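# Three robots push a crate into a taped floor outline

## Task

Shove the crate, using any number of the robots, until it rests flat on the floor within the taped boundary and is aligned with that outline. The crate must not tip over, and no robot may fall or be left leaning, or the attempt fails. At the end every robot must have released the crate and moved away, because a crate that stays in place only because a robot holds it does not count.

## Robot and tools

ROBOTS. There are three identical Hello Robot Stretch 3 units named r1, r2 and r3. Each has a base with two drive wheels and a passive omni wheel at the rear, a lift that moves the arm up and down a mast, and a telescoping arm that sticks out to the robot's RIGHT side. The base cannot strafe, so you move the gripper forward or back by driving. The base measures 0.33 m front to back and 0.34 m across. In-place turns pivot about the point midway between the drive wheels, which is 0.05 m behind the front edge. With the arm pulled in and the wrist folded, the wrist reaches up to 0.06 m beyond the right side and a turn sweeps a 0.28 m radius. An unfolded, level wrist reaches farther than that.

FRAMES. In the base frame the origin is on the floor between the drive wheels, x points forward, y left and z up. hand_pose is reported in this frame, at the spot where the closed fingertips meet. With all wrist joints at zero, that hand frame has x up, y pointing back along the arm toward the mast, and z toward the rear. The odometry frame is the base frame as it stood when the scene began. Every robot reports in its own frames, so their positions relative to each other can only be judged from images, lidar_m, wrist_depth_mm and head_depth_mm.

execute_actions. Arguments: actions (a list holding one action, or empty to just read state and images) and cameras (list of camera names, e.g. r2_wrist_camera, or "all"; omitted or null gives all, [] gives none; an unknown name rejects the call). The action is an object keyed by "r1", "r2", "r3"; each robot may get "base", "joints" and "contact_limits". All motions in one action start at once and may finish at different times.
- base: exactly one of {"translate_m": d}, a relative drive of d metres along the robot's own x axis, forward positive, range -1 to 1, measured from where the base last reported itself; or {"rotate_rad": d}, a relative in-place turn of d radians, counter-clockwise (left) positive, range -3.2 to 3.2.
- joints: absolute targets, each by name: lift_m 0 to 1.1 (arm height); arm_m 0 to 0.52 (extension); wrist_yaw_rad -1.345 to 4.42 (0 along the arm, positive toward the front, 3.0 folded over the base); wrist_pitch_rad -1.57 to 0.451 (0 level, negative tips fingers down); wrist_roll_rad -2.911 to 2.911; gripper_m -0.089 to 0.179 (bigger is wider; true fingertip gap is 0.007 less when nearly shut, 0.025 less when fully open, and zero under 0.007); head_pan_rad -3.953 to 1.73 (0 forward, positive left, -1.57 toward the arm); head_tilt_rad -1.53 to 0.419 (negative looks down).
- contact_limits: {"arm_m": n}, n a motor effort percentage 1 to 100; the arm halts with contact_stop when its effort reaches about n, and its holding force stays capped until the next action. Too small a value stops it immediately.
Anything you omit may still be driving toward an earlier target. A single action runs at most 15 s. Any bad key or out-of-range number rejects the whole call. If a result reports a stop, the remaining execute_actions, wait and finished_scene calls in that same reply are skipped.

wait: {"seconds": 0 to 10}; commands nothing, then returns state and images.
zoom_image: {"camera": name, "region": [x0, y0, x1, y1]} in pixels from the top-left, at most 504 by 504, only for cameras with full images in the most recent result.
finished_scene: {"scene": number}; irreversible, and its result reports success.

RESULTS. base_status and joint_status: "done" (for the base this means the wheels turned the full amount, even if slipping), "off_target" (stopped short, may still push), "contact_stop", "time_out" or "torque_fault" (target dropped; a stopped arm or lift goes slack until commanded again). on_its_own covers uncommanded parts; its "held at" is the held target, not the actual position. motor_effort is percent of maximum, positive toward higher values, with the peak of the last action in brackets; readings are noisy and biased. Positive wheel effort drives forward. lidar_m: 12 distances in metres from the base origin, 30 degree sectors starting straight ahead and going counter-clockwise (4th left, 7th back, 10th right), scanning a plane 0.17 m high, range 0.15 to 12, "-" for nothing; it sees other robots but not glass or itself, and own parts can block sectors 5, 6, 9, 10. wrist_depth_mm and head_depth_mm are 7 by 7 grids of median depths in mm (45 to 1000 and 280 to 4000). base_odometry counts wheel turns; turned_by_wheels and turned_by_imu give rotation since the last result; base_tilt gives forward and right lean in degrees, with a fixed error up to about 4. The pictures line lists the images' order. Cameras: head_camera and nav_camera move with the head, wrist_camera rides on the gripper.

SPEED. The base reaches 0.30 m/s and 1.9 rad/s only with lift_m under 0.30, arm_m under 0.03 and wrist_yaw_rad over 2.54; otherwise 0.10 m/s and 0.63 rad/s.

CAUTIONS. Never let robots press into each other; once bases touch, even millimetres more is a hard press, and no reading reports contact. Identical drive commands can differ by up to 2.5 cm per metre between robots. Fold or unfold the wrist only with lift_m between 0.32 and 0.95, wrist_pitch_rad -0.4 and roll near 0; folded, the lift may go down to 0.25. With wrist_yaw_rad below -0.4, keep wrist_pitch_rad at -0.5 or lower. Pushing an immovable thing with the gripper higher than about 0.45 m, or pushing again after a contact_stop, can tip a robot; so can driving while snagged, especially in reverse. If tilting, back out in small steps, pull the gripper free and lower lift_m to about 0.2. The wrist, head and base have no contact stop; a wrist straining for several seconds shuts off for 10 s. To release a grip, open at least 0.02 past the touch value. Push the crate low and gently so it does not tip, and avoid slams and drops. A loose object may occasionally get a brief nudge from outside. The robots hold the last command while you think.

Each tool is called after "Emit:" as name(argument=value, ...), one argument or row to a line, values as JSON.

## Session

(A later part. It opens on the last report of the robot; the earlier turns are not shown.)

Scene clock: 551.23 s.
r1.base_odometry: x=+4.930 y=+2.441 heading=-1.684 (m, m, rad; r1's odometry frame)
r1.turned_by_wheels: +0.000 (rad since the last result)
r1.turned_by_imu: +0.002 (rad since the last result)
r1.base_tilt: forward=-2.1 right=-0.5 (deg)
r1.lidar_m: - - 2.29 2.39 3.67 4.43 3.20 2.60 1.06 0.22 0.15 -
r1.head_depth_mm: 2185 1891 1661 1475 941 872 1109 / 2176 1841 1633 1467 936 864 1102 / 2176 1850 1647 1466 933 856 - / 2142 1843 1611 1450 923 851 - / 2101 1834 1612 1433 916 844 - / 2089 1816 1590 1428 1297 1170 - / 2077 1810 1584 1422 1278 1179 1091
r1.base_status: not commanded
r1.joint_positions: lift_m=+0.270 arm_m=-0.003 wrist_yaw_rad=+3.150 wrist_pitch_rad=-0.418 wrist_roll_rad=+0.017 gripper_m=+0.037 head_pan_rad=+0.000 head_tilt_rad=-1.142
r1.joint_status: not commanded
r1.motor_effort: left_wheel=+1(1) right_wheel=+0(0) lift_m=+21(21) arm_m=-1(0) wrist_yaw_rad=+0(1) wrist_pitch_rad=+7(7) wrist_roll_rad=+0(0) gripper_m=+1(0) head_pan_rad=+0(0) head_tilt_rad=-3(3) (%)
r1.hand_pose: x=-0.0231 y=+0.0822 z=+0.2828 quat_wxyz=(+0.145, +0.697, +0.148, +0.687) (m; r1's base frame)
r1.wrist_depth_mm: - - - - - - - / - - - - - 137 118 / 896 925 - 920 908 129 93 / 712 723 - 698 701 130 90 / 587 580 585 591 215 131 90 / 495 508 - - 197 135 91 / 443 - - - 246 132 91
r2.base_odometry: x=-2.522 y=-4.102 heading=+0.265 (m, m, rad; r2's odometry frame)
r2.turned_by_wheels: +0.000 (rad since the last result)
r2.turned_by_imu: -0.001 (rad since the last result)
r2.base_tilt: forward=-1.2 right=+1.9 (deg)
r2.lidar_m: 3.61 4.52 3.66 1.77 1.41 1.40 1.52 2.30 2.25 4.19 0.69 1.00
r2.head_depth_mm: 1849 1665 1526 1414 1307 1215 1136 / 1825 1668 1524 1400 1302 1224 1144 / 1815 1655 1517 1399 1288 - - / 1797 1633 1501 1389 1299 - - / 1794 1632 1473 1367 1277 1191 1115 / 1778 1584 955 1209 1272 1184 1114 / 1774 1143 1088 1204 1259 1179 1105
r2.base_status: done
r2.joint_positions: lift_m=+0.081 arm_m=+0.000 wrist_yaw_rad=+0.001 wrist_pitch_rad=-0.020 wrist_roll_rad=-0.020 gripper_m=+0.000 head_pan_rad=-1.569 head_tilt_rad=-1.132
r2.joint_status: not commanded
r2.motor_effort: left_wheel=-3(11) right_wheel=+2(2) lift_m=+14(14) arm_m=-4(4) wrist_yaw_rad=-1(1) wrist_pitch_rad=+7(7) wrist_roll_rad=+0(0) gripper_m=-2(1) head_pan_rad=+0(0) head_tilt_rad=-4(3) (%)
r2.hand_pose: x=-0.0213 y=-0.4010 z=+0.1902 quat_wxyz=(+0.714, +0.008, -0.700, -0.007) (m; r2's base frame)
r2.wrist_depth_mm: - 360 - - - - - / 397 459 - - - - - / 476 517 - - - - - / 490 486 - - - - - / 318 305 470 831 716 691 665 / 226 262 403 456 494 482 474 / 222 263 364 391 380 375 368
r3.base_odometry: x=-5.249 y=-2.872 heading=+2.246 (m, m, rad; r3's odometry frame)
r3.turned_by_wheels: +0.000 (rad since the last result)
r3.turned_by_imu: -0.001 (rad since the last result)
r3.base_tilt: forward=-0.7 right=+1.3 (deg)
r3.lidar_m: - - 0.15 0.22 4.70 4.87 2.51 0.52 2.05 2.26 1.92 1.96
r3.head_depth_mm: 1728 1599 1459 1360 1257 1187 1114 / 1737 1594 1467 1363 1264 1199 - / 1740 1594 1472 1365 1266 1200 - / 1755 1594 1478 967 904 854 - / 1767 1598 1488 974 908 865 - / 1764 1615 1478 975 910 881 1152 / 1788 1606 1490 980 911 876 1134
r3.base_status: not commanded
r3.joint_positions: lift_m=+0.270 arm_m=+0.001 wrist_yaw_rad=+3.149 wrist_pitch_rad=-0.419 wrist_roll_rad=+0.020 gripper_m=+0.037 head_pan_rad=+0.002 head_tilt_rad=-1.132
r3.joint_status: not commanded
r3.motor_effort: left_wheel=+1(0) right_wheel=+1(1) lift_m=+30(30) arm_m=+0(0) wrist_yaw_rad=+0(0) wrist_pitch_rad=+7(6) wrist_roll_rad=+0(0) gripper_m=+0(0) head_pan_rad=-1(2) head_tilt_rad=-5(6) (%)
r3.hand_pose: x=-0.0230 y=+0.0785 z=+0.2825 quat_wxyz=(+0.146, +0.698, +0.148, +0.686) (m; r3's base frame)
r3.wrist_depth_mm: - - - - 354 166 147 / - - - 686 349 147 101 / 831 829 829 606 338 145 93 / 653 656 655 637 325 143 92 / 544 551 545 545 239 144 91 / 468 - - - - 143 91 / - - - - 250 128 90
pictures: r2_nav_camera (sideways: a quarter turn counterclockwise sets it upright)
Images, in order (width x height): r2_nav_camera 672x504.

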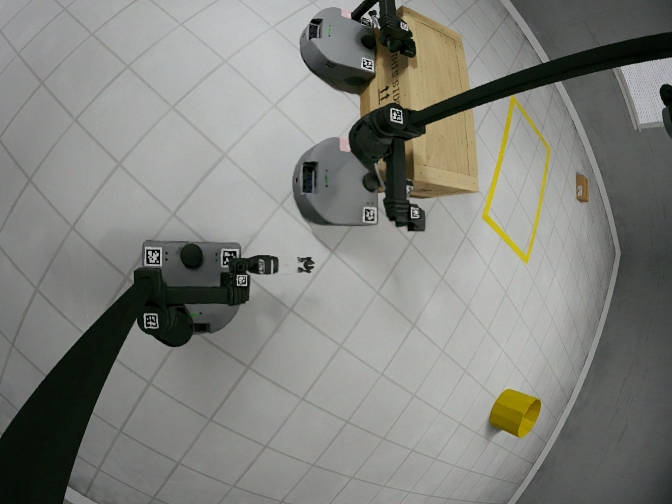

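Emit:
execute_actions(
  actions=[
    {"r2":{"base":{"translate_m":-0.1}},"r3":{"base":{"translate_m":-0.24}}},
  ],
  cameras=[],
)

Emit:
execute_actions(
  actions=[
    {"r3":{"base":{"rotate_rad":1.6}}},
  ],
  cameras=[],
)

Emit:
execute_actions(
  actions=[
    {"r3":{"base":{"translate_m":0.29}}},
  ],
  cameras=[],
)

Emit:
execute_actions(
  actions=[
    {"r3":{"base":{"rotate_rad":-1.6}}},
  ],
  cameras=["r3_head_camera","r1_head_camera"],
)

Scene clock: 557.97 s.
r1.base_odometry: x=+4.930 y=+2.441 heading=-1.684 (m, m, rad; r1's odometry frame)
r1.turned_by_wheels: +0.000 (rad since the last result)
r1.turned_by_imu: +0.001 (rad since the last result)
r1.base_tilt: forward=-2.0 right=-0.5 (deg)
r1.lidar_m: - - 2.30 2.39 3.71 4.41 3.19 2.60 0.60 0.22 0.15 -
r1.head_depth_mm: 2194 1902 1655 1480 938 870 1114 / 2184 1884 1645 1470 937 862 1109 / 2156 1852 1623 1460 931 854 - / 2130 1850 1635 1441 925 851 - / 2110 1836 1612 1442 919 845 - / 2117 1834 1605 1425 1290 1167 - / 2095 1801 1591 1420 1278 1174 1093
r1.base_status: not commanded
r1.joint_positions: lift_m=+0.270 arm_m=-0.003 wrist_yaw_rad=+3.150 wrist_pitch_rad=-0.418 wrist_roll_rad=+0.017 gripper_m=+0.037 head_pan_rad=+0.000 head_tilt_rad=-1.142
r1.joint_status: not commanded
r1.motor_effort: left_wheel=+1(0) right_wheel=+0(0) lift_m=+21(21) arm_m=+0(0) wrist_yaw_rad=+0(1) wrist_pitch_rad=+7(7) wrist_roll_rad=+0(0) gripper_m=+0(1) head_pan_rad=+0(0) head_tilt_rad=-4(3) (%)
r1.hand_pose: x=-0.0231 y=+0.0822 z=+0.2828 quat_wxyz=(+0.145, +0.697, +0.148, +0.687) (m; r1's base frame)
r1.wrist_depth_mm: - - - - - - - / - - - - - 136 118 / 901 921 - 919 923 128 93 / 714 701 - 728 683 129 89 / 578 585 588 583 214 131 90 / 503 510 - - 195 135 91 / 448 - - - 247 132 91
r2.base_odometry: x=-2.619 y=-4.129 heading=+0.265 (m, m, rad; r2's odometry frame)
r2.turned_by_wheels: +0.000 (rad since the last result)
r2.turned_by_imu: -0.001 (rad since the last result)
r2.base_tilt: forward=-1.2 right=+1.8 (deg)
r2.lidar_m: 3.69 4.58 3.46 1.67 1.34 1.32 1.44 2.17 2.21 4.30 0.54 0.55
r2.head_depth_mm: 1846 1675 1526 1405 1309 1211 1136 / 1827 1663 1521 1402 1297 1220 1137 / 1818 1638 1507 1394 1292 - - / 1806 1640 1496 1384 1298 - - / 1794 1627 1490 1386 1278 1194 1117 / 1785 1616 1477 1360 1247 1187 1111 / 1770 1328 1367 875 1108 1171 1108
r2.base_status: done
r2.joint_positions: lift_m=+0.081 arm_m=+0.000 wrist_yaw_rad=+0.001 wrist_pitch_rad=-0.020 wrist_roll_rad=-0.020 gripper_m=+0.000 head_pan_rad=-1.569 head_tilt_rad=-1.132
r2.joint_status: not commanded
r2.motor_effort: left_wheel=-3(11) right_wheel=+2(2) lift_m=+14(14) arm_m=-4(4) wrist_yaw_rad=+0(0) wrist_pitch_rad=+7(7) wrist_roll_rad=+0(0) gripper_m=-2(2) head_pan_rad=-1(1) head_tilt_rad=-3(4) (%)
r2.hand_pose: x=-0.0213 y=-0.4010 z=+0.1902 quat_wxyz=(+0.714, +0.008, -0.700, -0.007) (m; r2's base frame)
r2.wrist_depth_mm: - - - - - - - / 477 808 - - - - - / 483 697 - - - - - / 493 678 - - - - - / 509 716 764 828 711 697 661 / 517 535 519 456 493 485 476 / 411 404 393 390 382 373 367
r3.base_odometry: x=-5.099 y=-3.059 heading=+2.246 (m, m, rad; r3's odometry frame)
r3.turned_by_wheels: +0.000 (rad since the last result)
r3.turned_by_imu: -0.001 (rad since the last result)
r3.base_tilt: forward=-0.8 right=+1.2 (deg)
r3.lidar_m: 0.29 0.30 0.42 0.81 4.70 4.60 2.30 0.54 0.43 2.09 2.11 2.08
r3.head_depth_mm: 1732 1581 1456 1361 1270 1186 1113 / 1741 1603 1460 1358 1266 1193 - / 1749 1591 1466 1361 1276 1198 - / 1758 1594 1047 971 1216 1208 - / 1761 1603 1056 978 1237 1209 - / 1759 1613 1050 977 1248 1199 1147 / 1763 1617 1060 977 1239 1199 1136
r3.base_status: done
r3.joint_positions: lift_m=+0.270 arm_m=+0.001 wrist_yaw_rad=+3.149 wrist_pitch_rad=-0.419 wrist_roll_rad=+0.020 gripper_m=+0.037 head_pan_rad=+0.002 head_tilt_rad=-1.132
r3.joint_status: not commanded
r3.motor_effort: left_wheel=+1(7) right_wheel=+1(7) lift_m=+30(30) arm_m=+0(0) wrist_yaw_rad=+0(0) wrist_pitch_rad=+7(6) wrist_roll_rad=+0(0) gripper_m=-1(1) head_pan_rad=-2(2) head_tilt_rad=-5(5) (%)
r3.hand_pose: x=-0.0230 y=+0.0785 z=+0.2825 quat_wxyz=(+0.146, +0.698, +0.148, +0.686) (m; r3's base frame)
r3.wrist_depth_mm: - - - - - 636 409 / - - - - 679 602 402 / 826 823 826 753 602 572 399 / 653 657 658 654 642 601 396 / 541 539 540 544 567 525 394 / 466 - - - - 464 387 / - - - - 406 406 385
pictures: none
No camera images: the call's "cameras" was empty. Leave "cameras" out to get every camera's image.

Scene clock: 560.40 s.
r1.base_odometry: x=+4.930 y=+2.441 heading=-1.684 (m, m, rad; r1's odometry frame)
r1.turned_by_wheels: +0.000 (rad since the last result)
r1.turned_by_imu: +0.001 (rad since the last result)
r1.base_tilt: forward=-1.9 right=-0.3 (deg)
r1.lidar_m: - - 2.29 2.39 3.72 4.44 3.19 2.60 0.68 0.22 0.15 -
r1.head_depth_mm: 2182 1917 1655 1461 939 869 1110 / 2175 1888 1644 1471 931 860 1107 / 2144 1865 1644 1455 933 855 - / 2126 1851 1615 1441 923 847 - / 2113 1844 1604 1436 917 844 - / 2101 1823 1592 1421 1291 1166 - / 2075 1792 1579 1428 1288 1176 1091
r1.base_status: not commanded
r1.joint_positions: lift_m=+0.270 arm_m=-0.003 wrist_yaw_rad=+3.150 wrist_pitch_rad=-0.418 wrist_roll_rad=+0.017 gripper_m=+0.037 head_pan_rad=+0.000 head_tilt_rad=-1.142
r1.joint_status: not commanded
r1.motor_effort: left_wheel=+0(0) right_wheel=+0(0) lift_m=+21(21) arm_m=+0(0) wrist_yaw_rad=+0(0) wrist_pitch_rad=+7(7) wrist_roll_rad=+0(0) gripper_m=+0(0) head_pan_rad=+0(0) head_tilt_rad=-3(3) (%)
r1.hand_pose: x=-0.0231 y=+0.0822 z=+0.2828 quat_wxyz=(+0.145, +0.697, +0.148, +0.687) (m; r1's base frame)
r1.wrist_depth_mm: - - - - - - - / - - - - - 137 118 / 930 945 - 918 933 129 93 / 686 728 - 708 685 129 90 / 577 594 582 597 216 130 90 / 499 526 - - 194 135 91 / 440 - - - 246 132 91
r2.base_odometry: x=-2.619 y=-4.129 heading=+0.265 (m, m, rad; r2's odometry frame)
r2.turned_by_wheels: +0.000 (rad since the last result)
r2.turned_by_imu: +0.000 (rad since the last result)
r2.base_tilt: forward=-1.1 right=+1.8 (deg)
r2.lidar_m: 3.66 4.59 3.47 1.67 1.34 1.32 1.44 2.18 2.20 4.31 0.43 0.41
r2.head_depth_mm: 1842 1685 1534 1398 1306 1216 1137 / 1833 1657 1528 1392 1299 1226 1138 / 1820 1650 1514 1394 1288 - - / 1806 1634 1508 1384 1296 - - / 1796 1627 1498 1382 1277 1193 1117 / 1777 1623 1483 872 1185 1189 1109 / 1766 1338 1352 792 1130 1180 1103
r2.base_status: not commanded
r2.joint_positions: lift_m=+0.081 arm_m=+0.000 wrist_yaw_rad=+0.001 wrist_pitch_rad=-0.020 wrist_roll_rad=-0.020 gripper_m=+0.000 head_pan_rad=-1.569 head_tilt_rad=-1.132
r2.joint_status: not commanded
r2.motor_effort: left_wheel=-3(3) right_wheel=+2(2) lift_m=+14(14) arm_m=-4(5) wrist_yaw_rad=+0(0) wrist_pitch_rad=+7(7) wrist_roll_rad=+0(0) gripper_m=-3(2) head_pan_rad=-1(0) head_tilt_rad=-3(4) (%)
r2.hand_pose: x=-0.0213 y=-0.4010 z=+0.1902 quat_wxyz=(+0.714, +0.008, -0.700, -0.007) (m; r2's base frame)
r2.wrist_depth_mm: - - - - - - - / 481 814 - - - - - / 486 692 - - - - - / 495 686 - - - - - / 318 343 758 830 716 691 664 / 240 277 527 453 496 484 475 / 219 249 394 390 381 376 367
r3.base_odometry: x=-5.099 y=-3.059 heading=-2.437 (m, m, rad; r3's odometry frame)
r3.turned_by_wheels: +1.600 (rad since the last result)
r3.turned_by_imu: +1.569 (rad since the last result)
r3.base_tilt: forward=-0.7 right=+1.3 (deg)
r3.lidar_m: 0.81 4.69 4.39 2.28 0.54 0.44 2.11 2.09 2.08 0.29 0.31 0.43
r3.head_depth_mm: 1664 1561 1022 1117 1093 1043 1103 / 1733 961 923 1221 1270 1196 - / 1743 981 1303 1269 1273 1206 - / 1747 1603 1477 1374 1276 1201 - / 1764 1607 1476 1369 1279 1207 - / 1761 1609 1473 1373 1290 1203 1149 / 1773 1626 1491 1377 1283 1196 1140
r3.base_status: done
r3.joint_positions: lift_m=+0.270 arm_m=+0.001 wrist_yaw_rad=+3.149 wrist_pitch_rad=-0.419 wrist_roll_rad=+0.020 gripper_m=+0.037 head_pan_rad=+0.002 head_tilt_rad=-1.132
r3.joint_status: not commanded
r3.motor_effort: left_wheel=-1(7) right_wheel=+4(15) lift_m=+30(30) arm_m=-1(1) wrist_yaw_rad=+0(0) wrist_pitch_rad=+7(7) wrist_roll_rad=+0(0) gripper_m=-1(1) head_pan_rad=-1(1) head_tilt_rad=-6(5) (%)
r3.hand_pose: x=-0.0230 y=+0.0785 z=+0.2825 quat_wxyz=(+0.146, +0.698, +0.148, +0.686) (m; r3's base frame)
r3.wrist_depth_mm: 500 583 - - - - - / - 631 - - - - - / 404 523 694 821 819 819 829 / 417 493 652 658 660 650 653 / 476 501 542 540 562 541 537 / 462 - - - - 465 462 / - - - - 406 405 407
pictures: none
No camera images: the call's "cameras" was empty. Leave "cameras" out to get every camera's image.

Scene clock: 563.20 s.
r1.base_odometry: x=+4.930 y=+2.441 heading=-1.684 (m, m, rad; r1's odometry frame)
r1.turned_by_wheels: +0.000 (rad since the last result)
r1.turned_by_imu: +0.001 (rad since the last result)
r1.base_tilt: forward=-1.9 right=-0.4 (deg)
r1.lidar_m: - - 2.29 2.38 3.71 4.43 3.18 2.61 0.42 0.22 0.15 -
r1.head_depth_mm: 2191 1894 1665 1474 936 869 1108 / 2167 1896 1648 1457 939 865 1101 / 2159 1860 1633 1456 927 848 - / 2143 1843 1626 1453 926 844 - / 2122 1832 1605 1433 919 841 - / 2113 1818 1605 1430 1297 1167 - / 2078 1796 1592 1431 1282 1171 1094
r1.base_status: not commanded
r1.joint_positions: lift_m=+0.270 arm_m=-0.003 wrist_yaw_rad=+3.150 wrist_pitch_rad=-0.418 wrist_roll_rad=+0.017 gripper_m=+0.037 head_pan_rad=+0.000 head_tilt_rad=-1.142
r1.joint_status: not commanded
r1.motor_effort: left_wheel=+0(1) right_wheel=+0(0) lift_m=+21(21) arm_m=+0(0) wrist_yaw_rad=+0(0) wrist_pitch_rad=+7(7) wrist_roll_rad=+0(0) gripper_m=+0(0) head_pan_rad=+0(0) head_tilt_rad=-3(4) (%)
r1.hand_pose: x=-0.0231 y=+0.0822 z=+0.2828 quat_wxyz=(+0.145, +0.697, +0.148, +0.687) (m; r1's base frame)
r1.wrist_depth_mm: - - - - - - - / - - - - - 135 118 / 888 910 - 952 902 128 93 / 734 715 - 724 665 130 90 / 587 586 580 585 214 131 90 / 498 523 - - 196 135 91 / 445 - - - 248 132 91
r2.base_odometry: x=-2.619 y=-4.129 heading=+0.265 (m, m, rad; r2's odometry frame)
r2.turned_by_wheels: +0.000 (rad since the last result)
r2.turned_by_imu: -0.001 (rad since the last result)
r2.base_tilt: forward=-1.2 right=+1.8 (deg)
r2.lidar_m: 3.69 4.58 3.45 1.67 1.34 1.32 1.44 2.18 2.20 4.28 0.81 0.64
r2.head_depth_mm: 1836 1674 1530 1402 1300 1211 1136 / 1838 1659 1518 1402 1297 1221 1137 / 1841 1652 1503 1392 1290 - - / 1804 1637 1502 1384 1302 - - / 1802 1621 1486 1378 1275 1195 1121 / 1776 1621 1484 1375 1268 1185 1112 / 1773 1332 1363 1359 1261 1183 1106
r2.base_status: not commanded
r2.joint_positions: lift_m=+0.081 arm_m=+0.000 wrist_yaw_rad=+0.001 wrist_pitch_rad=-0.020 wrist_roll_rad=-0.020 gripper_m=+0.000 head_pan_rad=-1.569 head_tilt_rad=-1.132
r2.joint_status: not commanded
r2.motor_effort: left_wheel=-3(3) right_wheel=+1(2) lift_m=+14(14) arm_m=-4(5) wrist_yaw_rad=+0(1) wrist_pitch_rad=+8(7) wrist_roll_rad=+0(0) gripper_m=-3(2) head_pan_rad=+0(1) head_tilt_rad=-4(4) (%)
r2.hand_pose: x=-0.0213 y=-0.4010 z=+0.1902 quat_wxyz=(+0.714, +0.008, -0.700, -0.007) (m; r2's base frame)
r2.wrist_depth_mm: - - - - - - - / 479 809 - - - - - / 484 693 - - - - - / 496 684 - - - - - / 508 719 766 827 712 688 658 / 518 536 525 459 496 486 475 / 412 404 395 391 381 374 367
r3.base_odometry: x=-5.320 y=-3.247 heading=-2.437 (m, m, rad; r3's odometry frame)
r3.turned_by_wheels: +0.000 (rad since the last result)
r3.turned_by_imu: +0.001 (rad since the last result)
r3.base_tilt: forward=-0.7 right=+1.3 (deg)
r3.lidar_m: 2.94 4.51 4.48 2.55 2.13 0.71 2.36 0.41 0.31 0.30 0.32 0.43
r3.head_depth_mm: 1742 1542 853 1095 859 1070 1028 / 1751 1582 865 851 1088 1202 - / 1745 1599 1447 1154 1133 1199 - / 1758 1610 1473 1378 1255 1198 - / 1766 1615 1491 1367 1278 1211 - / 1759 1614 1483 1378 1276 1196 1153 / 1761 1608 1491 1378 1287 1199 1138
r3.base_status: done
r3.joint_positions: lift_m=+0.270 arm_m=+0.001 wrist_yaw_rad=+3.149 wrist_pitch_rad=-0.419 wrist_roll_rad=+0.020 gripper_m=+0.037 head_pan_rad=+0.002 head_tilt_rad=-1.132
r3.joint_status: not commanded
r3.motor_effort: left_wheel=-1(6) right_wheel=+4(13) lift_m=+30(30) arm_m=+0(0) wrist_yaw_rad=+0(0) wrist_pitch_rad=+6(6) wrist_roll_rad=+0(0) gripper_m=-1(1) head_pan_rad=-1(1) head_tilt_rad=-5(4) (%)
r3.hand_pose: x=-0.0230 y=+0.0785 z=+0.2825 quat_wxyz=(+0.146, +0.698, +0.148, +0.686) (m; r3's base frame)
r3.wrist_depth_mm: - - - - - - - / - - - - - - - / 660 831 824 824 816 829 828 / 626 656 668 656 659 653 658 / 544 543 538 539 562 542 545 / 466 - - - - 464 463 / - - - - 403 405 406
pictures: none
No camera images: the call's "cameras" was empty. Leave "cameras" out to get every camera's image.

Scene clock: 565.47 s.
r1.base_odometry: x=+4.930 y=+2.441 heading=-1.684 (m, m, rad; r1's odometry frame)
r1.turned_by_wheels: +0.000 (rad since the last result)
r1.turned_by_imu: +0.001 (rad since the last result)
r1.base_tilt: forward=-1.9 right=-0.4 (deg)
r1.lidar_m: - - 2.30 2.39 3.72 4.45 3.20 0.38 0.42 0.22 0.15 -
r1.head_depth_mm: 2204 1877 1651 1485 939 866 1113 / 2160 1876 1641 1459 940 862 1105 / 2159 1854 1638 1462 929 857 - / 2121 1833 1613 1448 919 846 - / 2114 1811 1622 1441 922 842 - / 2092 1802 1587 1425 1297 1168 - / 2084 1793 1589 1419 1285 1175 1089
r1.base_status: not commanded
r1.joint_positions: lift_m=+0.270 arm_m=-0.003 wrist_yaw_rad=+3.150 wrist_pitch_rad=-0.418 wrist_roll_rad=+0.017 gripper_m=+0.037 head_pan_rad=+0.000 head_tilt_rad=-1.142
r1.joint_status: not commanded
r1.motor_effort: left_wheel=+1(0) right_wheel=+0(0) lift_m=+21(21) arm_m=+0(0) wrist_yaw_rad=+0(0) wrist_pitch_rad=+7(7) wrist_roll_rad=+0(0) gripper_m=+0(1) head_pan_rad=+0(0) head_tilt_rad=-3(3) (%)
r1.hand_pose: x=-0.0231 y=+0.0822 z=+0.2828 quat_wxyz=(+0.145, +0.697, +0.148, +0.687) (m; r1's base frame)
r1.wrist_depth_mm: - - - - - - - / - - - - - 136 118 / 918 900 - 919 922 128 93 / 713 709 - 716 686 130 90 / 595 598 586 587 216 132 90 / 499 512 - - 194 135 91 / 448 - - - 246 132 92
r2.base_odometry: x=-2.619 y=-4.129 heading=+0.265 (m, m, rad; r2's odometry frame)
r2.turned_by_wheels: +0.000 (rad since the last result)
r2.turned_by_imu: +0.000 (rad since the last result)
r2.base_tilt: forward=-1.1 right=+1.8 (deg)
r2.lidar_m: 3.69 4.58 3.46 1.67 1.34 1.32 1.44 2.18 2.20 4.31 0.81 0.76
r2.head_depth_mm: 1859 1671 1526 1401 1306 1212 1135 / 1839 1653 1518 1399 1293 1217 1144 / 1817 1643 1513 1387 1293 - - / 1810 1644 1489 1383 1299 - - / 1793 1625 1492 1382 1275 1194 1118 / 1782 1612 1484 1373 1275 1185 1107 / 1768 1332 1360 1360 1265 1180 1105
r2.base_status: not commanded
r2.joint_positions: lift_m=+0.081 arm_m=+0.000 wrist_yaw_rad=+0.001 wrist_pitch_rad=-0.020 wrist_roll_rad=-0.020 gripper_m=+0.000 head_pan_rad=-1.569 head_tilt_rad=-1.132
r2.joint_status: not commanded
r2.motor_effort: left_wheel=-2(2) right_wheel=+2(2) lift_m=+14(14) arm_m=-5(4) wrist_yaw_rad=-1(1) wrist_pitch_rad=+7(7) wrist_roll_rad=+0(0) gripper_m=-3(2) head_pan_rad=-1(1) head_tilt_rad=-4(4) (%)
r2.hand_pose: x=-0.0213 y=-0.4010 z=+0.1902 quat_wxyz=(+0.714, +0.008, -0.700, -0.007) (m; r2's base frame)
r2.wrist_depth_mm: - - - - - - - / 481 807 - - - - - / 481 687 - - - - - / 492 683 - - - - - / 509 722 766 818 708 681 665 / 516 541 525 459 494 483 472 / 411 405 393 390 381 376 367
r3.base_odometry: x=-5.320 y=-3.247 heading=+2.246 (m, m, rad; r3's odometry frame)
r3.turned_by_wheels: -1.600 (rad since the last result)
r3.turned_by_imu: -1.569 (rad since the last result)
r3.base_tilt: forward=-0.7 right=+1.2 (deg)
r3.lidar_m: 0.30 0.31 0.43 2.93 4.50 4.49 2.58 2.13 0.70 0.73 0.42 0.31
r3.head_depth_mm: 1732 1582 1047 964 1233 1185 1116 / 1723 1591 1041 967 1187 1198 - / 1755 1606 1045 971 1224 1206 - / 1747 1606 1046 971 1236 1205 - / 1763 1600 1052 974 1243 1207 - / 1760 1623 1057 981 964 1081 1149 / 1776 1607 1058 979 812 1063 1139
r3.base_status: done
r3.joint_positions: lift_m=+0.270 arm_m=+0.001 wrist_yaw_rad=+3.149 wrist_pitch_rad=-0.419 wrist_roll_rad=+0.020 gripper_m=+0.037 head_pan_rad=+0.002 head_tilt_rad=-1.132
r3.joint_status: not commanded
r3.motor_effort: left_wheel=+2(11) right_wheel=-2(8) lift_m=+30(30) arm_m=-1(1) wrist_yaw_rad=+0(0) wrist_pitch_rad=+7(6) wrist_roll_rad=+0(0) gripper_m=-1(1) head_pan_rad=-2(1) head_tilt_rad=-4(6) (%)
r3.hand_pose: x=-0.0230 y=+0.0785 z=+0.2825 quat_wxyz=(+0.146, +0.698, +0.148, +0.686) (m; r3's base frame)
r3.wrist_depth_mm: - - - - - 482 294 / - - - - - - 416 / 817 817 815 790 504 504 412 / 652 651 657 607 398 398 383 / 543 541 538 526 360 355 345 / 468 - - - - 393 378 / - - - - 406 406 387
pictures: r1_head_camera (sideways: a quarter turn clockwise sets it upright), r3_head_camera (sideways: a quarter turn clockwise sets it upright)
Images, in order (width x height): r1_head_camera 896x504, r3_head_camera 896x504.

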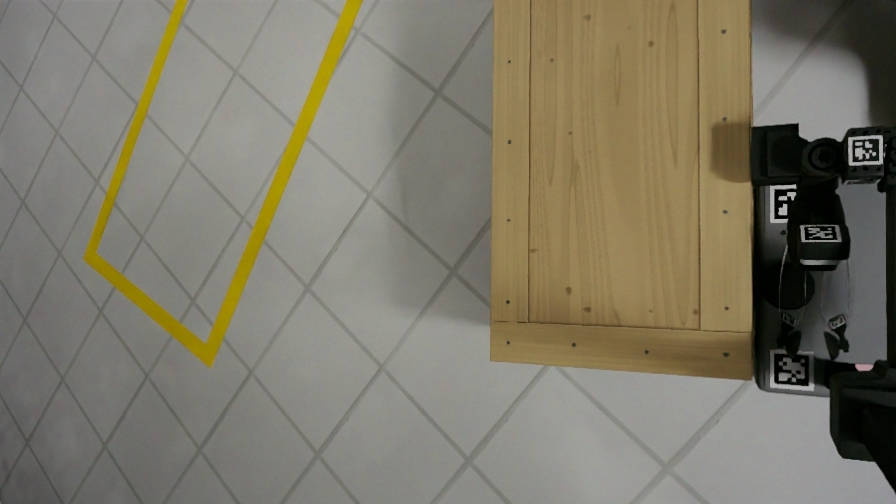

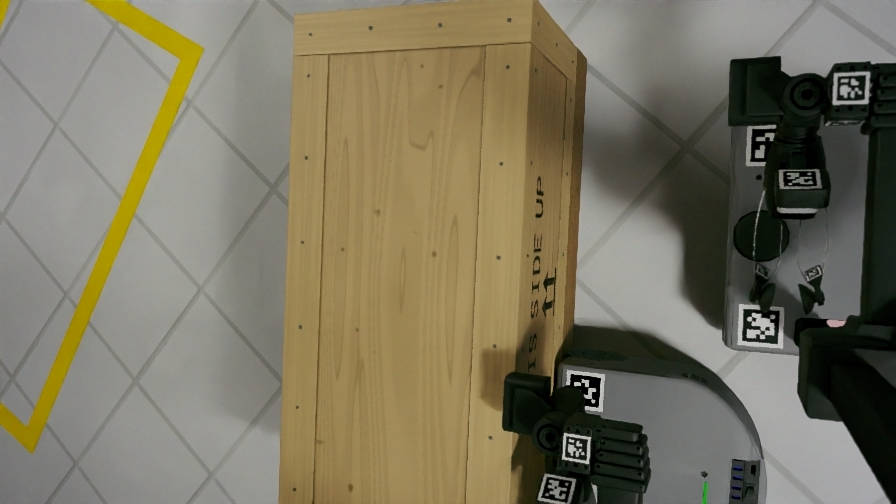

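Emit:
execute_actions(
  actions=[
    {"r1":{"base":{"translate_m":-0.05}},"r3":{"base":{"rotate_rad":-0.06}},"r2":{"base":{"translate_m":0.3}}},
  ],
  cameras=[],
)

Emit:
execute_actions(
  actions=[
    {"r1":{"base":{"rotate_rad":-0.27}}},
  ],
  cameras=[],
)

Emit:
execute_actions(
  actions=[
    {"r1":{"base":{"translate_m":-0.18}}},
  ],
  cameras=[],
)

Emit:
execute_actions(
  actions=[
    {"r1":{"base":{"rotate_rad":0.27}}},
  ],
  cameras=[],
)

Emit:
execute_actions(
  actions=[
    {"r1":{"base":{"translate_m":0.222}},"r3":{"base":{"translate_m":0.24}}},
  ],
  cameras=["r3_head_camera","r1_head_camera","r2_head_camera"],
)

Scene clock: 573.77 s.
r1.base_odometry: x=+4.935 y=+2.491 heading=-1.684 (m, m, rad; r1's odometry frame)
r1.turned_by_wheels: +0.000 (rad since the last result)
r1.turned_by_imu: +0.002 (rad since the last result)
r1.base_tilt: forward=-2.1 right=-0.4 (deg)
r1.lidar_m: - - 0.15 2.42 3.74 4.36 3.15 0.34 0.34 0.43 0.15 -
r1.head_depth_mm: 2181 1883 1648 1481 937 890 1108 / 2172 1882 1649 1459 931 885 1102 / 2158 1843 1637 1446 933 878 - / 2145 1825 1622 1443 928 871 - / 2116 1816 1610 1438 920 862 - / 2091 1821 1602 1432 1302 1170 - / 2046 1792 1596 1427 1288 1175 1087
r1.base_status: done
r1.joint_positions: lift_m=+0.270 arm_m=-0.003 wrist_yaw_rad=+3.150 wrist_pitch_rad=-0.418 wrist_roll_rad=+0.017 gripper_m=+0.037 head_pan_rad=+0.000 head_tilt_rad=-1.142
r1.joint_status: not commanded
r1.motor_effort: left_wheel=+0(5) right_wheel=+0(6) lift_m=+22(21) arm_m=+0(0) wrist_yaw_rad=+0(0) wrist_pitch_rad=+7(7) wrist_roll_rad=+0(0) gripper_m=-1(0) head_pan_rad=+0(1) head_tilt_rad=-4(3) (%)
r1.hand_pose: x=-0.0231 y=+0.0822 z=+0.2828 quat_wxyz=(+0.145, +0.697, +0.148, +0.687) (m; r1's base frame)
r1.wrist_depth_mm: - - - - - - - / - - - - - - 146 / 929 930 - 917 938 932 147 / 727 705 - 713 728 679 148 / 583 586 599 587 601 214 149 / 487 513 - - 501 218 151 / 444 - - - 424 213 153
r2.base_odometry: x=-2.329 y=-4.050 heading=+0.265 (m, m, rad; r2's odometry frame)
r2.turned_by_wheels: +0.000 (rad since the last result)
r2.turned_by_imu: -0.002 (rad since the last result)
r2.base_tilt: forward=-1.0 right=+1.7 (deg)
r2.lidar_m: 3.42 4.41 4.09 1.95 1.58 1.56 1.69 2.57 2.35 0.71 0.52 0.53
r2.head_depth_mm: 1858 1672 1529 1407 1300 1214 1137 / 1842 1666 1519 1400 1302 1224 1140 / 1818 1648 1516 1396 1290 - - / 1805 1641 1502 1384 1295 - - / 1805 1181 1339 1377 1280 1191 1119 / 1773 1148 1220 1352 1249 1185 1110 / 1771 1141 1230 866 1107 1170 1108
r2.base_status: done
r2.joint_positions: lift_m=+0.081 arm_m=+0.000 wrist_yaw_rad=+0.001 wrist_pitch_rad=-0.020 wrist_roll_rad=-0.020 gripper_m=+0.000 head_pan_rad=-1.569 head_tilt_rad=-1.132
r2.joint_status: not commanded
r2.motor_effort: left_wheel=-3(5) right_wheel=+2(5) lift_m=+14(14) arm_m=-4(4) wrist_yaw_rad=-1(0) wrist_pitch_rad=+7(7) wrist_roll_rad=+0(0) gripper_m=-2(2) head_pan_rad=-1(1) head_tilt_rad=-4(4) (%)
r2.hand_pose: x=-0.0213 y=-0.4010 z=+0.1902 quat_wxyz=(+0.714, +0.008, -0.700, -0.007) (m; r2's base frame)
r2.wrist_depth_mm: - - - - - - - / 453 455 458 - - - - / 468 470 469 - - - - / 484 485 485 - - - - / 502 494 494 799 705 682 666 / 510 508 507 457 493 484 469 / 412 404 397 389 381 376 367
r3.base_odometry: x=-5.320 y=-3.247 heading=+2.186 (m, m, rad; r3's odometry frame)
r3.turned_by_wheels: -0.060 (rad since the last result)
r3.turned_by_imu: -0.059 (rad since the last result)
r3.base_tilt: forward=-0.7 right=+1.2 (deg)
r3.lidar_m: 0.30 0.31 0.40 0.52 4.25 4.49 2.71 0.52 0.42 2.27 2.29 0.32
r3.head_depth_mm: 1739 1595 1445 978 1239 1183 1115 / 1741 1592 1037 970 1226 1193 - / 1735 1602 1048 970 1237 1196 - / 1761 1599 1045 975 1246 1207 - / 1753 1620 1052 978 1240 1206 - / 1780 1608 1052 982 936 1062 1143 / 1774 1616 1057 982 938 767 1109
r3.base_status: done
r3.joint_positions: lift_m=+0.270 arm_m=+0.001 wrist_yaw_rad=+3.149 wrist_pitch_rad=-0.419 wrist_roll_rad=+0.020 gripper_m=+0.037 head_pan_rad=+0.002 head_tilt_rad=-1.132
r3.joint_status: not commanded
r3.motor_effort: left_wheel=+2(9) right_wheel=-2(10) lift_m=+31(31) arm_m=+0(1) wrist_yaw_rad=+0(0) wrist_pitch_rad=+7(7) wrist_roll_rad=+0(0) gripper_m=+0(1) head_pan_rad=-2(2) head_tilt_rad=-6(5) (%)
r3.hand_pose: x=-0.0230 y=+0.0785 z=+0.2825 quat_wxyz=(+0.146, +0.698, +0.148, +0.686) (m; r3's base frame)
r3.wrist_depth_mm: - - - - - 326 282 / - - - - - - 388 / 834 832 823 539 508 507 384 / 660 654 651 405 398 401 388 / 548 540 549 415 354 358 368 / 465 - - - - 419 384 / - - - - 407 404 384
pictures: none
No camera images: the call's "cameras" was empty. Leave "cameras" out to get every camera's image.

Scene clock: 575.13 s.
r1.base_odometry: x=+4.935 y=+2.491 heading=-1.954 (m, m, rad; r1's odometry frame)
r1.turned_by_wheels: -0.270 (rad since the last result)
r1.turned_by_imu: -0.270 (rad since the last result)
r1.base_tilt: forward=-1.9 right=-0.3 (deg)
r1.lidar_m: - - 0.15 2.25 2.83 4.40 4.17 2.72 0.34 0.40 0.22 0.15
r1.head_depth_mm: 2191 1879 1654 1042 940 1210 974 / 2171 1869 1633 1040 934 1183 1056 / 2152 1863 1646 1024 932 1169 - / 2141 1856 1618 1020 928 877 - / 2131 1825 1620 1441 919 859 - / 2096 1791 1595 1433 924 891 - / 2089 1787 1587 1413 1280 1168 1095
r1.base_status: done
r1.joint_positions: lift_m=+0.270 arm_m=-0.003 wrist_yaw_rad=+3.150 wrist_pitch_rad=-0.418 wrist_roll_rad=+0.017 gripper_m=+0.037 head_pan_rad=+0.000 head_tilt_rad=-1.142
r1.joint_status: not commanded
r1.motor_effort: left_wheel=+2(7) right_wheel=-3(7) lift_m=+22(21) arm_m=-1(0) wrist_yaw_rad=+1(1) wrist_pitch_rad=+7(7) wrist_roll_rad=+0(0) gripper_m=+0(0) head_pan_rad=+0(0) head_tilt_rad=-3(3) (%)
r1.hand_pose: x=-0.0231 y=+0.0822 z=+0.2828 quat_wxyz=(+0.145, +0.697, +0.148, +0.687) (m; r1's base frame)
r1.wrist_depth_mm: - - - - - - 195 / - - - - - 163 130 / 930 912 - 938 918 169 129 / 721 712 - 709 673 175 132 / 580 593 597 594 545 181 136 / 492 513 - - 245 190 142 / 435 - - - 305 194 146
r2.base_odometry: x=-2.329 y=-4.050 heading=+0.265 (m, m, rad; r2's odometry frame)
r2.turned_by_wheels: +0.000 (rad since the last result)
r2.turned_by_imu: +0.000 (rad since the last result)
r2.base_tilt: forward=-1.4 right=+2.0 (deg)
r2.lidar_m: 3.42 4.38 4.07 1.95 1.57 1.56 1.70 2.57 2.35 0.71 0.52 0.53
r2.head_depth_mm: 1838 1675 1527 1411 1304 1211 1137 / 1828 1662 1513 1399 1299 1220 1135 / 1823 1654 1508 1392 1290 - - / 1808 1641 1498 1386 1298 - - / 1794 1185 1342 1380 1280 1188 1121 / 1780 1153 1229 1356 1243 1183 1111 / 1781 1141 1228 865 1104 1164 1107
r2.base_status: not commanded
r2.joint_positions: lift_m=+0.081 arm_m=+0.000 wrist_yaw_rad=+0.001 wrist_pitch_rad=-0.020 wrist_roll_rad=-0.020 gripper_m=+0.000 head_pan_rad=-1.569 head_tilt_rad=-1.132
r2.joint_status: not commanded
r2.motor_effort: left_wheel=-3(3) right_wheel=+2(2) lift_m=+14(14) arm_m=-4(4) wrist_yaw_rad=+0(0) wrist_pitch_rad=+8(8) wrist_roll_rad=+0(0) gripper_m=-2(3) head_pan_rad=+0(1) head_tilt_rad=-3(3) (%)
r2.hand_pose: x=-0.0213 y=-0.4010 z=+0.1902 quat_wxyz=(+0.714, +0.008, -0.700, -0.007) (m; r2's base frame)
r2.wrist_depth_mm: - - - - - - - / 454 453 454 - - - - / 470 471 469 - - - - / 485 486 486 - - - - / 498 497 498 811 710 693 665 / 510 507 504 457 494 484 473 / 411 405 395 388 382 373 367
r3.base_odometry: x=-5.320 y=-3.247 heading=+2.186 (m, m, rad; r3's odometry frame)
r3.turned_by_wheels: +0.000 (rad since the last result)
r3.turned_by_imu: +0.000 (rad since the last result)
r3.base_tilt: forward=-0.8 right=+1.2 (deg)
r3.lidar_m: 0.30 0.31 0.40 0.54 4.26 4.48 2.70 0.52 0.42 2.28 2.30 0.32
r3.head_depth_mm: 1733 1579 1443 973 1241 1189 1115 / 1742 1588 1043 966 1228 1194 - / 1756 1598 1039 970 1238 1201 - / 1743 1608 1048 974 1241 1206 - / 1758 1604 1053 972 1238 1211 - / 1760 1610 1049 976 1084 1076 1148 / 1767 1621 1052 982 1015 789 1112
r3.base_status: not commanded
r3.joint_positions: lift_m=+0.270 arm_m=+0.001 wrist_yaw_rad=+3.149 wrist_pitch_rad=-0.419 wrist_roll_rad=+0.020 gripper_m=+0.037 head_pan_rad=+0.002 head_tilt_rad=-1.132
r3.joint_status: not commanded
r3.motor_effort: left_wheel=+2(2) right_wheel=-1(1) lift_m=+31(30) arm_m=-1(1) wrist_yaw_rad=+0(0) wrist_pitch_rad=+7(7) wrist_roll_rad=+0(0) gripper_m=-1(0) head_pan_rad=-1(2) head_tilt_rad=-6(6) (%)
r3.hand_pose: x=-0.0230 y=+0.0785 z=+0.2825 quat_wxyz=(+0.146, +0.698, +0.148, +0.686) (m; r3's base frame)
r3.wrist_depth_mm: - - - - - 300 389 / - - - - - - 389 / 830 836 821 505 505 504 389 / 663 652 660 411 398 436 387 / 543 536 554 454 384 373 385 / 464 - - - - 438 385 / - - - - 405 403 385
pictures: none
No camera images: the call's "cameras" was empty. Leave "cameras" out to get every camera's image.

Scene clock: 577.37 s.
r1.base_odometry: x=+5.003 y=+2.658 heading=-1.954 (m, m, rad; r1's odometry frame)
r1.turned_by_wheels: +0.000 (rad since the last result)
r1.turned_by_imu: +0.000 (rad since the last result)
r1.base_tilt: forward=-1.8 right=-0.4 (deg)
r1.lidar_m: 0.28 0.28 2.29 2.31 2.91 4.23 4.06 2.66 1.02 0.29 0.41 0.32
r1.head_depth_mm: 2188 1879 1165 1034 1294 1062 699 / 2151 1878 1637 1033 1262 1209 1002 / 2145 1859 1642 1025 1134 1198 - / 2129 1847 1625 1025 978 1202 - / 2104 1836 1606 1025 954 1193 - / 2088 1804 1609 1041 1245 1185 - / 2080 1795 1587 1422 1284 1176 1088
r1.base_status: done
r1.joint_positions: lift_m=+0.270 arm_m=-0.003 wrist_yaw_rad=+3.150 wrist_pitch_rad=-0.418 wrist_roll_rad=+0.017 gripper_m=+0.037 head_pan_rad=+0.000 head_tilt_rad=-1.142
r1.joint_status: not commanded
r1.motor_effort: left_wheel=+2(7) right_wheel=-2(10) lift_m=+21(21) arm_m=+0(0) wrist_yaw_rad=+0(0) wrist_pitch_rad=+7(7) wrist_roll_rad=+0(0) gripper_m=+0(1) head_pan_rad=+0(0) head_tilt_rad=-3(5) (%)
r1.hand_pose: x=-0.0231 y=+0.0822 z=+0.2828 quat_wxyz=(+0.145, +0.697, +0.148, +0.687) (m; r1's base frame)
r1.wrist_depth_mm: - - - - - - - / - - - - - - - / 935 941 - 907 947 915 918 / 696 724 - 724 713 727 726 / 590 584 588 591 612 589 598 / 503 513 - - 515 495 483 / 434 - - - 430 428 327
r2.base_odometry: x=-2.329 y=-4.050 heading=+0.265 (m, m, rad; r2's odometry frame)
r2.turned_by_wheels: +0.000 (rad since the last result)
r2.turned_by_imu: +0.000 (rad since the last result)
r2.base_tilt: forward=-1.0 right=+1.8 (deg)
r2.lidar_m: 3.45 4.41 4.06 1.95 1.57 1.56 1.69 2.56 2.35 0.72 0.52 0.53
r2.head_depth_mm: 1850 1657 1531 1414 1302 1216 1138 / 1850 1666 1512 1402 1300 1220 1142 / 1817 1654 1512 1388 1291 - - / 1812 1638 1496 1387 1301 - - / 1791 1189 1341 1374 1286 1189 1127 / 1782 1151 1225 1358 1248 1190 1112 / 1769 1139 1222 865 1099 1172 1106
r2.base_status: not commanded
r2.joint_positions: lift_m=+0.081 arm_m=+0.000 wrist_yaw_rad=+0.001 wrist_pitch_rad=-0.020 wrist_roll_rad=-0.020 gripper_m=+0.000 head_pan_rad=-1.569 head_tilt_rad=-1.132
r2.joint_status: not commanded
r2.motor_effort: left_wheel=-3(3) right_wheel=+1(1) lift_m=+14(14) arm_m=-4(4) wrist_yaw_rad=-1(1) wrist_pitch_rad=+7(8) wrist_roll_rad=+0(0) gripper_m=-2(2) head_pan_rad=-1(1) head_tilt_rad=-3(3) (%)
r2.hand_pose: x=-0.0213 y=-0.4010 z=+0.1902 quat_wxyz=(+0.714, +0.008, -0.700, -0.007) (m; r2's base frame)
r2.wrist_depth_mm: - - - - - - - / 452 455 455 - - - - / 468 465 469 - - - - / 487 484 486 - - - - / 502 500 494 797 719 691 656 / 508 514 507 460 496 484 470 / 413 403 395 390 381 378 367
r3.base_odometry: x=-5.320 y=-3.247 heading=+2.186 (m, m, rad; r3's odometry frame)
r3.turned_by_wheels: +0.000 (rad since the last result)
r3.turned_by_imu: +0.000 (rad since the last result)
r3.base_tilt: forward=-0.7 right=+1.3 (deg)
r3.lidar_m: 0.30 0.31 0.41 0.40 4.22 4.48 2.70 0.52 0.42 2.28 2.30 0.32
r3.head_depth_mm: 1746 1585 1447 973 1243 1178 1111 / 1733 1590 1042 969 1233 1202 - / 1735 1584 1046 968 1238 1195 - / 1752 1594 1050 976 1237 1200 - / 1752 1615 1054 978 1234 1200 - / 1761 1612 1058 976 1243 1198 1141 / 1768 1610 1056 976 1245 1195 975
r3.base_status: not commanded
r3.joint_positions: lift_m=+0.270 arm_m=+0.001 wrist_yaw_rad=+3.149 wrist_pitch_rad=-0.419 wrist_roll_rad=+0.020 gripper_m=+0.037 head_pan_rad=+0.002 head_tilt_rad=-1.132
r3.joint_status: not commanded
r3.motor_effort: left_wheel=+2(3) right_wheel=-2(2) lift_m=+30(31) arm_m=-1(1) wrist_yaw_rad=+0(0) wrist_pitch_rad=+6(6) wrist_roll_rad=+0(0) gripper_m=+0(0) head_pan_rad=-1(1) head_tilt_rad=-5(5) (%)
r3.hand_pose: x=-0.0230 y=+0.0785 z=+0.2825 quat_wxyz=(+0.146, +0.698, +0.148, +0.686) (m; r3's base frame)
r3.wrist_depth_mm: - - - 509 - - 387 / - - - 640 - - 387 / 818 818 508 501 787 586 390 / 656 656 462 407 652 571 390 / 543 547 523 441 562 525 387 / 465 - - - - 464 384 / - - - - 404 408 386
pictures: none
No camera images: the call's "cameras" was empty. Leave "cameras" out to get every camera's image.

Scene clock: 578.63 s.
r1.base_odometry: x=+5.003 y=+2.658 heading=-1.684 (m, m, rad; r1's odometry frame)
r1.turned_by_wheels: +0.270 (rad since the last result)
r1.turned_by_imu: +0.271 (rad since the last result)
r1.base_tilt: forward=-1.9 right=-0.4 (deg)
r1.lidar_m: 0.28 0.29 2.29 2.51 3.86 4.22 3.09 2.50 0.29 0.29 0.40 0.29
r1.head_depth_mm: 2171 1889 1659 1045 981 1205 934 / 2160 1856 1649 1035 973 1204 977 / 2147 1858 1637 1029 972 1202 - / 2118 1842 1622 1025 966 1204 - / 2110 1828 1617 1047 1102 1186 - / 2081 1813 1608 1430 1286 1184 - / 2073 1809 1590 1416 1290 1177 1090
r1.base_status: done
r1.joint_positions: lift_m=+0.270 arm_m=-0.003 wrist_yaw_rad=+3.150 wrist_pitch_rad=-0.418 wrist_roll_rad=+0.017 gripper_m=+0.037 head_pan_rad=+0.000 head_tilt_rad=-1.142
r1.joint_status: not commanded
r1.motor_effort: left_wheel=-1(6) right_wheel=+3(9) lift_m=+22(21) arm_m=+0(0) wrist_yaw_rad=+0(1) wrist_pitch_rad=+7(7) wrist_roll_rad=+0(0) gripper_m=+0(1) head_pan_rad=+1(0) head_tilt_rad=-2(3) (%)
r1.hand_pose: x=-0.0231 y=+0.0822 z=+0.2828 quat_wxyz=(+0.145, +0.697, +0.148, +0.687) (m; r1's base frame)
r1.wrist_depth_mm: - - - - - - - / - - - - - - - / 906 896 - 901 946 900 964 / 690 712 - 709 719 721 724 / 587 596 582 595 624 590 590 / 492 502 - - 517 500 506 / 446 - - - 423 436 432
r2.base_odometry: x=-2.329 y=-4.050 heading=+0.265 (m, m, rad; r2's odometry frame)
r2.turned_by_wheels: +0.000 (rad since the last result)
r2.turned_by_imu: +0.000 (rad since the last result)
r2.base_tilt: forward=-1.2 right=+1.9 (deg)
r2.lidar_m: 3.44 4.41 4.09 1.95 1.58 1.56 1.69 2.56 2.35 0.71 0.52 0.53
r2.head_depth_mm: 1839 1686 1523 1406 1304 1214 1137 / 1839 1661 1523 1403 1297 1220 1137 / 1816 1649 1514 1395 1295 - - / 1811 1638 1504 1379 1291 - - / 1802 1183 1336 1376 1280 1191 1120 / 1793 1148 1227 1355 1248 1185 1111 / 1772 1143 1221 865 1106 1169 1109
r2.base_status: not commanded
r2.joint_positions: lift_m=+0.081 arm_m=+0.000 wrist_yaw_rad=+0.001 wrist_pitch_rad=-0.020 wrist_roll_rad=-0.020 gripper_m=+0.000 head_pan_rad=-1.569 head_tilt_rad=-1.132
r2.joint_status: not commanded
r2.motor_effort: left_wheel=-3(3) right_wheel=+1(2) lift_m=+14(14) arm_m=-4(4) wrist_yaw_rad=+0(1) wrist_pitch_rad=+7(7) wrist_roll_rad=+0(0) gripper_m=-2(2) head_pan_rad=-1(1) head_tilt_rad=-4(3) (%)
r2.hand_pose: x=-0.0213 y=-0.4010 z=+0.1902 quat_wxyz=(+0.714, +0.008, -0.700, -0.007) (m; r2's base frame)
r2.wrist_depth_mm: - - - - - - - / 452 452 458 - - - - / 469 471 469 - - - - / 484 484 488 - - - - / 497 498 497 808 710 687 673 / 515 508 506 454 495 482 476 / 414 406 395 392 382 375 366
r3.base_odometry: x=-5.320 y=-3.247 heading=+2.186 (m, m, rad; r3's odometry frame)
r3.turned_by_wheels: +0.000 (rad since the last result)
r3.turned_by_imu: +0.000 (rad since the last result)
r3.base_tilt: forward=-0.7 right=+1.3 (deg)
r3.lidar_m: 0.30 0.31 0.41 0.40 4.26 4.49 2.70 0.52 0.42 2.28 2.30 0.32
r3.head_depth_mm: 1724 1572 1442 974 1239 1183 1111 / 1728 1597 1040 966 1233 1200 - / 1755 1593 1045 970 1230 1198 - / 1744 1611 1047 973 1238 1201 - / 1766 1606 1052 970 1246 1203 - / 1762 1599 1054 977 1244 1202 1114 / 1780 1620 1055 977 1249 1029 983
r3.base_status: not commanded
r3.joint_positions: lift_m=+0.270 arm_m=+0.001 wrist_yaw_rad=+3.149 wrist_pitch_rad=-0.419 wrist_roll_rad=+0.020 gripper_m=+0.037 head_pan_rad=+0.002 head_tilt_rad=-1.132
r3.joint_status: not commanded
r3.motor_effort: left_wheel=+2(2) right_wheel=-2(1) lift_m=+31(30) arm_m=+0(0) wrist_yaw_rad=+0(0) wrist_pitch_rad=+7(7) wrist_roll_rad=+0(0) gripper_m=-1(1) head_pan_rad=-2(1) head_tilt_rad=-6(6) (%)
r3.hand_pose: x=-0.0230 y=+0.0785 z=+0.2825 quat_wxyz=(+0.146, +0.698, +0.148, +0.686) (m; r3's base frame)
r3.wrist_depth_mm: - - - 487 - - 390 / - - - 638 - - 389 / 822 811 586 497 827 576 387 / 650 651 426 402 627 571 387 / 541 537 470 432 543 522 385 / 462 - - - - 465 387 / - - - - 407 405 385
pictures: none
No camera images: the call's "cameras" was empty. Leave "cameras" out to get every camera's image.

Scene clock: 581.10 s.
r1.base_odometry: x=+4.977 y=+2.437 heading=-1.684 (m, m, rad; r1's odometry frame)
r1.turned_by_wheels: +0.000 (rad since the last result)
r1.turned_by_imu: +0.001 (rad since the last result)
r1.base_tilt: forward=-1.9 right=-0.4 (deg)
r1.lidar_m: - - 2.16 2.35 3.62 4.40 3.29 2.63 0.30 0.23 0.15 -
r1.head_depth_mm: 2195 1881 1660 1472 939 869 867 / 2155 1867 1635 1466 943 858 980 / 2145 1855 1639 1456 931 854 - / 2120 1849 1622 1444 927 849 - / 2130 1829 1625 1444 944 846 - / 2072 1793 1598 1426 1301 1185 - / 2063 1799 1590 1433 1288 1173 1094
r1.base_status: done
r1.joint_positions: lift_m=+0.270 arm_m=-0.003 wrist_yaw_rad=+3.150 wrist_pitch_rad=-0.418 wrist_roll_rad=+0.017 gripper_m=+0.037 head_pan_rad=+0.000 head_tilt_rad=-1.142
r1.joint_status: not commanded
r1.motor_effort: left_wheel=-1(7) right_wheel=+2(12) lift_m=+21(21) arm_m=+1(0) wrist_yaw_rad=+0(1) wrist_pitch_rad=+7(7) wrist_roll_rad=+0(0) gripper_m=-1(0) head_pan_rad=+0(0) head_tilt_rad=-3(3) (%)
r1.hand_pose: x=-0.0231 y=+0.0822 z=+0.2828 quat_wxyz=(+0.145, +0.697, +0.148, +0.687) (m; r1's base frame)
r1.wrist_depth_mm: - - - - - - - / - - - - - - 117 / 897 918 - 927 949 830 94 / 712 708 - 699 711 131 91 / 578 608 595 592 597 133 92 / 501 514 - - 511 134 92 / 444 - - - 426 131 93
r2.base_odometry: x=-2.329 y=-4.050 heading=+0.265 (m, m, rad; r2's odometry frame)
r2.turned_by_wheels: +0.000 (rad since the last result)
r2.turned_by_imu: +0.000 (rad since the last result)
r2.base_tilt: forward=-1.3 right=+1.9 (deg)
r2.lidar_m: 3.40 4.39 4.07 1.95 1.58 1.56 1.70 2.57 2.35 0.72 0.71 0.99
r2.head_depth_mm: 1858 1676 1537 1410 1309 1216 1135 / 1840 1660 1524 1400 1294 1221 1141 / 1815 1649 1508 1397 1293 - - / 1804 1641 1507 1381 1291 - - / 1802 1187 1341 1375 1277 1193 1118 / 1794 1149 1175 1236 1269 1190 1115 / 1770 1141 961 1192 1254 1181 1110
r2.base_status: not commanded
r2.joint_positions: lift_m=+0.081 arm_m=+0.000 wrist_yaw_rad=+0.001 wrist_pitch_rad=-0.020 wrist_roll_rad=-0.020 gripper_m=+0.000 head_pan_rad=-1.569 head_tilt_rad=-1.132
r2.joint_status: not commanded
r2.motor_effort: left_wheel=-3(3) right_wheel=+2(2) lift_m=+13(14) arm_m=-4(4) wrist_yaw_rad=-1(1) wrist_pitch_rad=+7(7) wrist_roll_rad=+0(0) gripper_m=-3(2) head_pan_rad=-1(0) head_tilt_rad=-4(4) (%)
r2.hand_pose: x=-0.0213 y=-0.4010 z=+0.1902 quat_wxyz=(+0.714, +0.008, -0.700, -0.007) (m; r2's base frame)
r2.wrist_depth_mm: 340 402 - - - - - / 365 451 457 - - - - / 468 472 471 - - - - / 480 480 484 - - - - / 317 384 495 800 707 687 658 / 279 374 508 455 492 486 470 / 273 366 398 390 381 378 367
r3.base_odometry: x=-5.459 y=-3.051 heading=+2.186 (m, m, rad; r3's odometry frame)
r3.turned_by_wheels: +0.000 (rad since the last result)
r3.turned_by_imu: +0.001 (rad since the last result)
r3.base_tilt: forward=-0.7 right=+1.2 (deg)
r3.lidar_m: - - 0.15 0.21 4.03 4.68 2.88 0.56 0.56 0.29 0.15 -
r3.head_depth_mm: 1734 1585 1455 1344 900 865 1117 / 1745 1587 1463 964 903 857 - / 1748 1603 1474 968 902 859 - / 1747 1592 1465 971 902 863 - / 1751 1610 1478 976 908 867 - / 1761 1629 1481 977 912 879 1130 / 1761 1624 1497 977 911 863 982
r3.base_status: done
r3.joint_positions: lift_m=+0.270 arm_m=+0.001 wrist_yaw_rad=+3.149 wrist_pitch_rad=-0.419 wrist_roll_rad=+0.020 gripper_m=+0.037 head_pan_rad=+0.002 head_tilt_rad=-1.132
r3.joint_status: not commanded
r3.motor_effort: left_wheel=+2(10) right_wheel=-1(7) lift_m=+30(30) arm_m=-1(1) wrist_yaw_rad=+0(0) wrist_pitch_rad=+7(7) wrist_roll_rad=+0(0) gripper_m=+0(0) head_pan_rad=-2(2) head_tilt_rad=-5(5) (%)
r3.hand_pose: x=-0.0230 y=+0.0785 z=+0.2825 quat_wxyz=(+0.146, +0.698, +0.148, +0.686) (m; r3's base frame)
r3.wrist_depth_mm: - - - 478 314 165 146 / - - - - 316 152 106 / 812 827 530 496 317 152 101 / 647 657 422 411 313 152 101 / 541 549 469 446 242 154 101 / 463 - - - - 154 101 / - - - - 265 144 102
pictures: r1_head_camera (sideways: a quarter turn clockwise sets it upright), r2_head_camera (sideways: a quarter turn clockwise sets it upright), r3_head_camera (sideways: a quarter turn clockwise sets it upright)
Images, in order (width x height): r1_head_camera 896x504, r2_head_camera 896x504, r3_head_camera 896x504.

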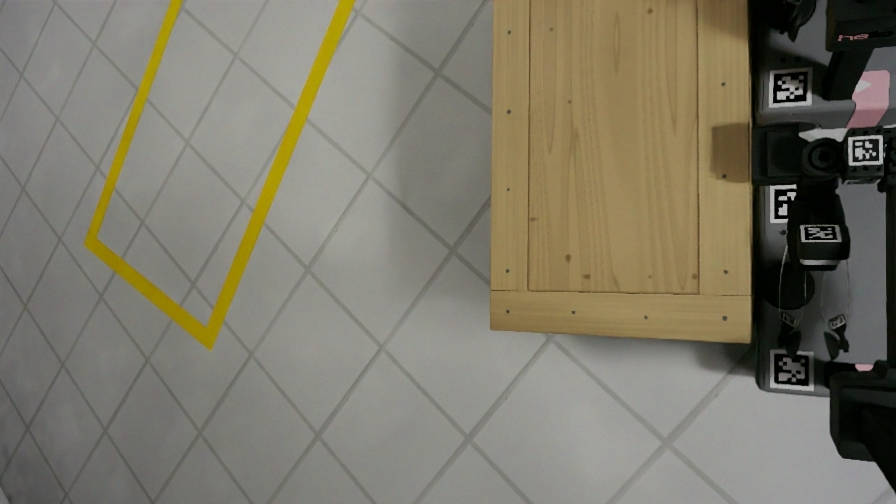

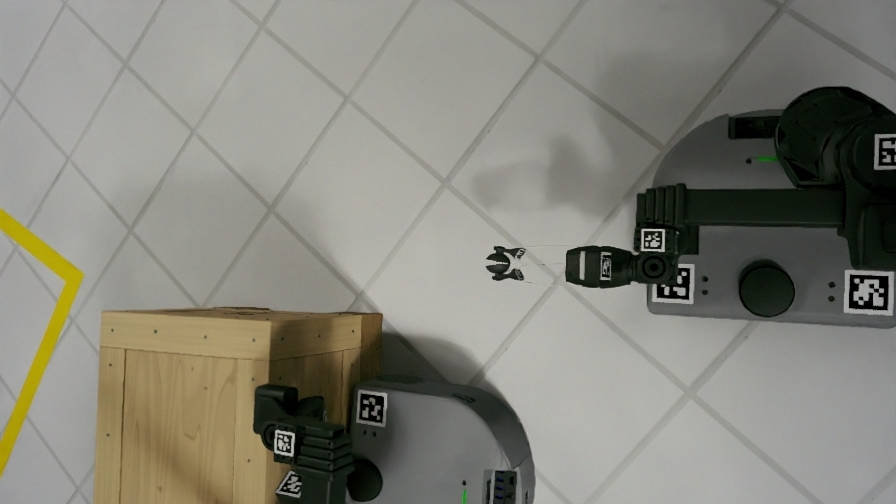

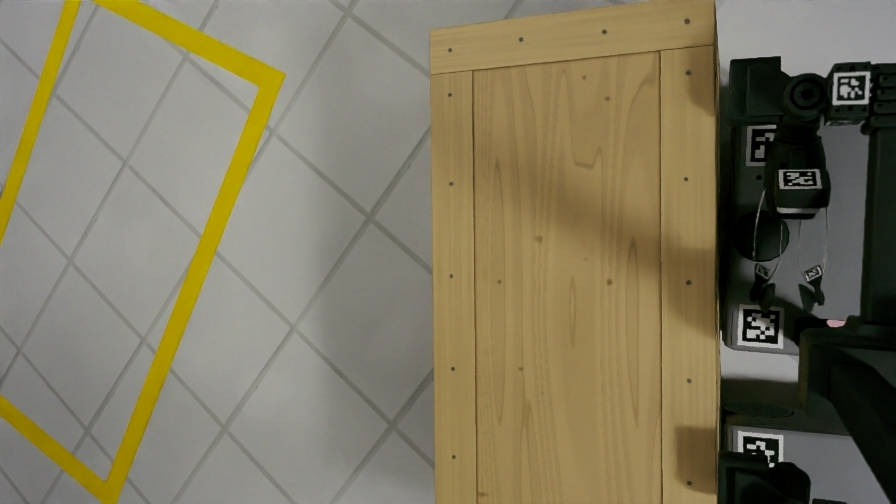

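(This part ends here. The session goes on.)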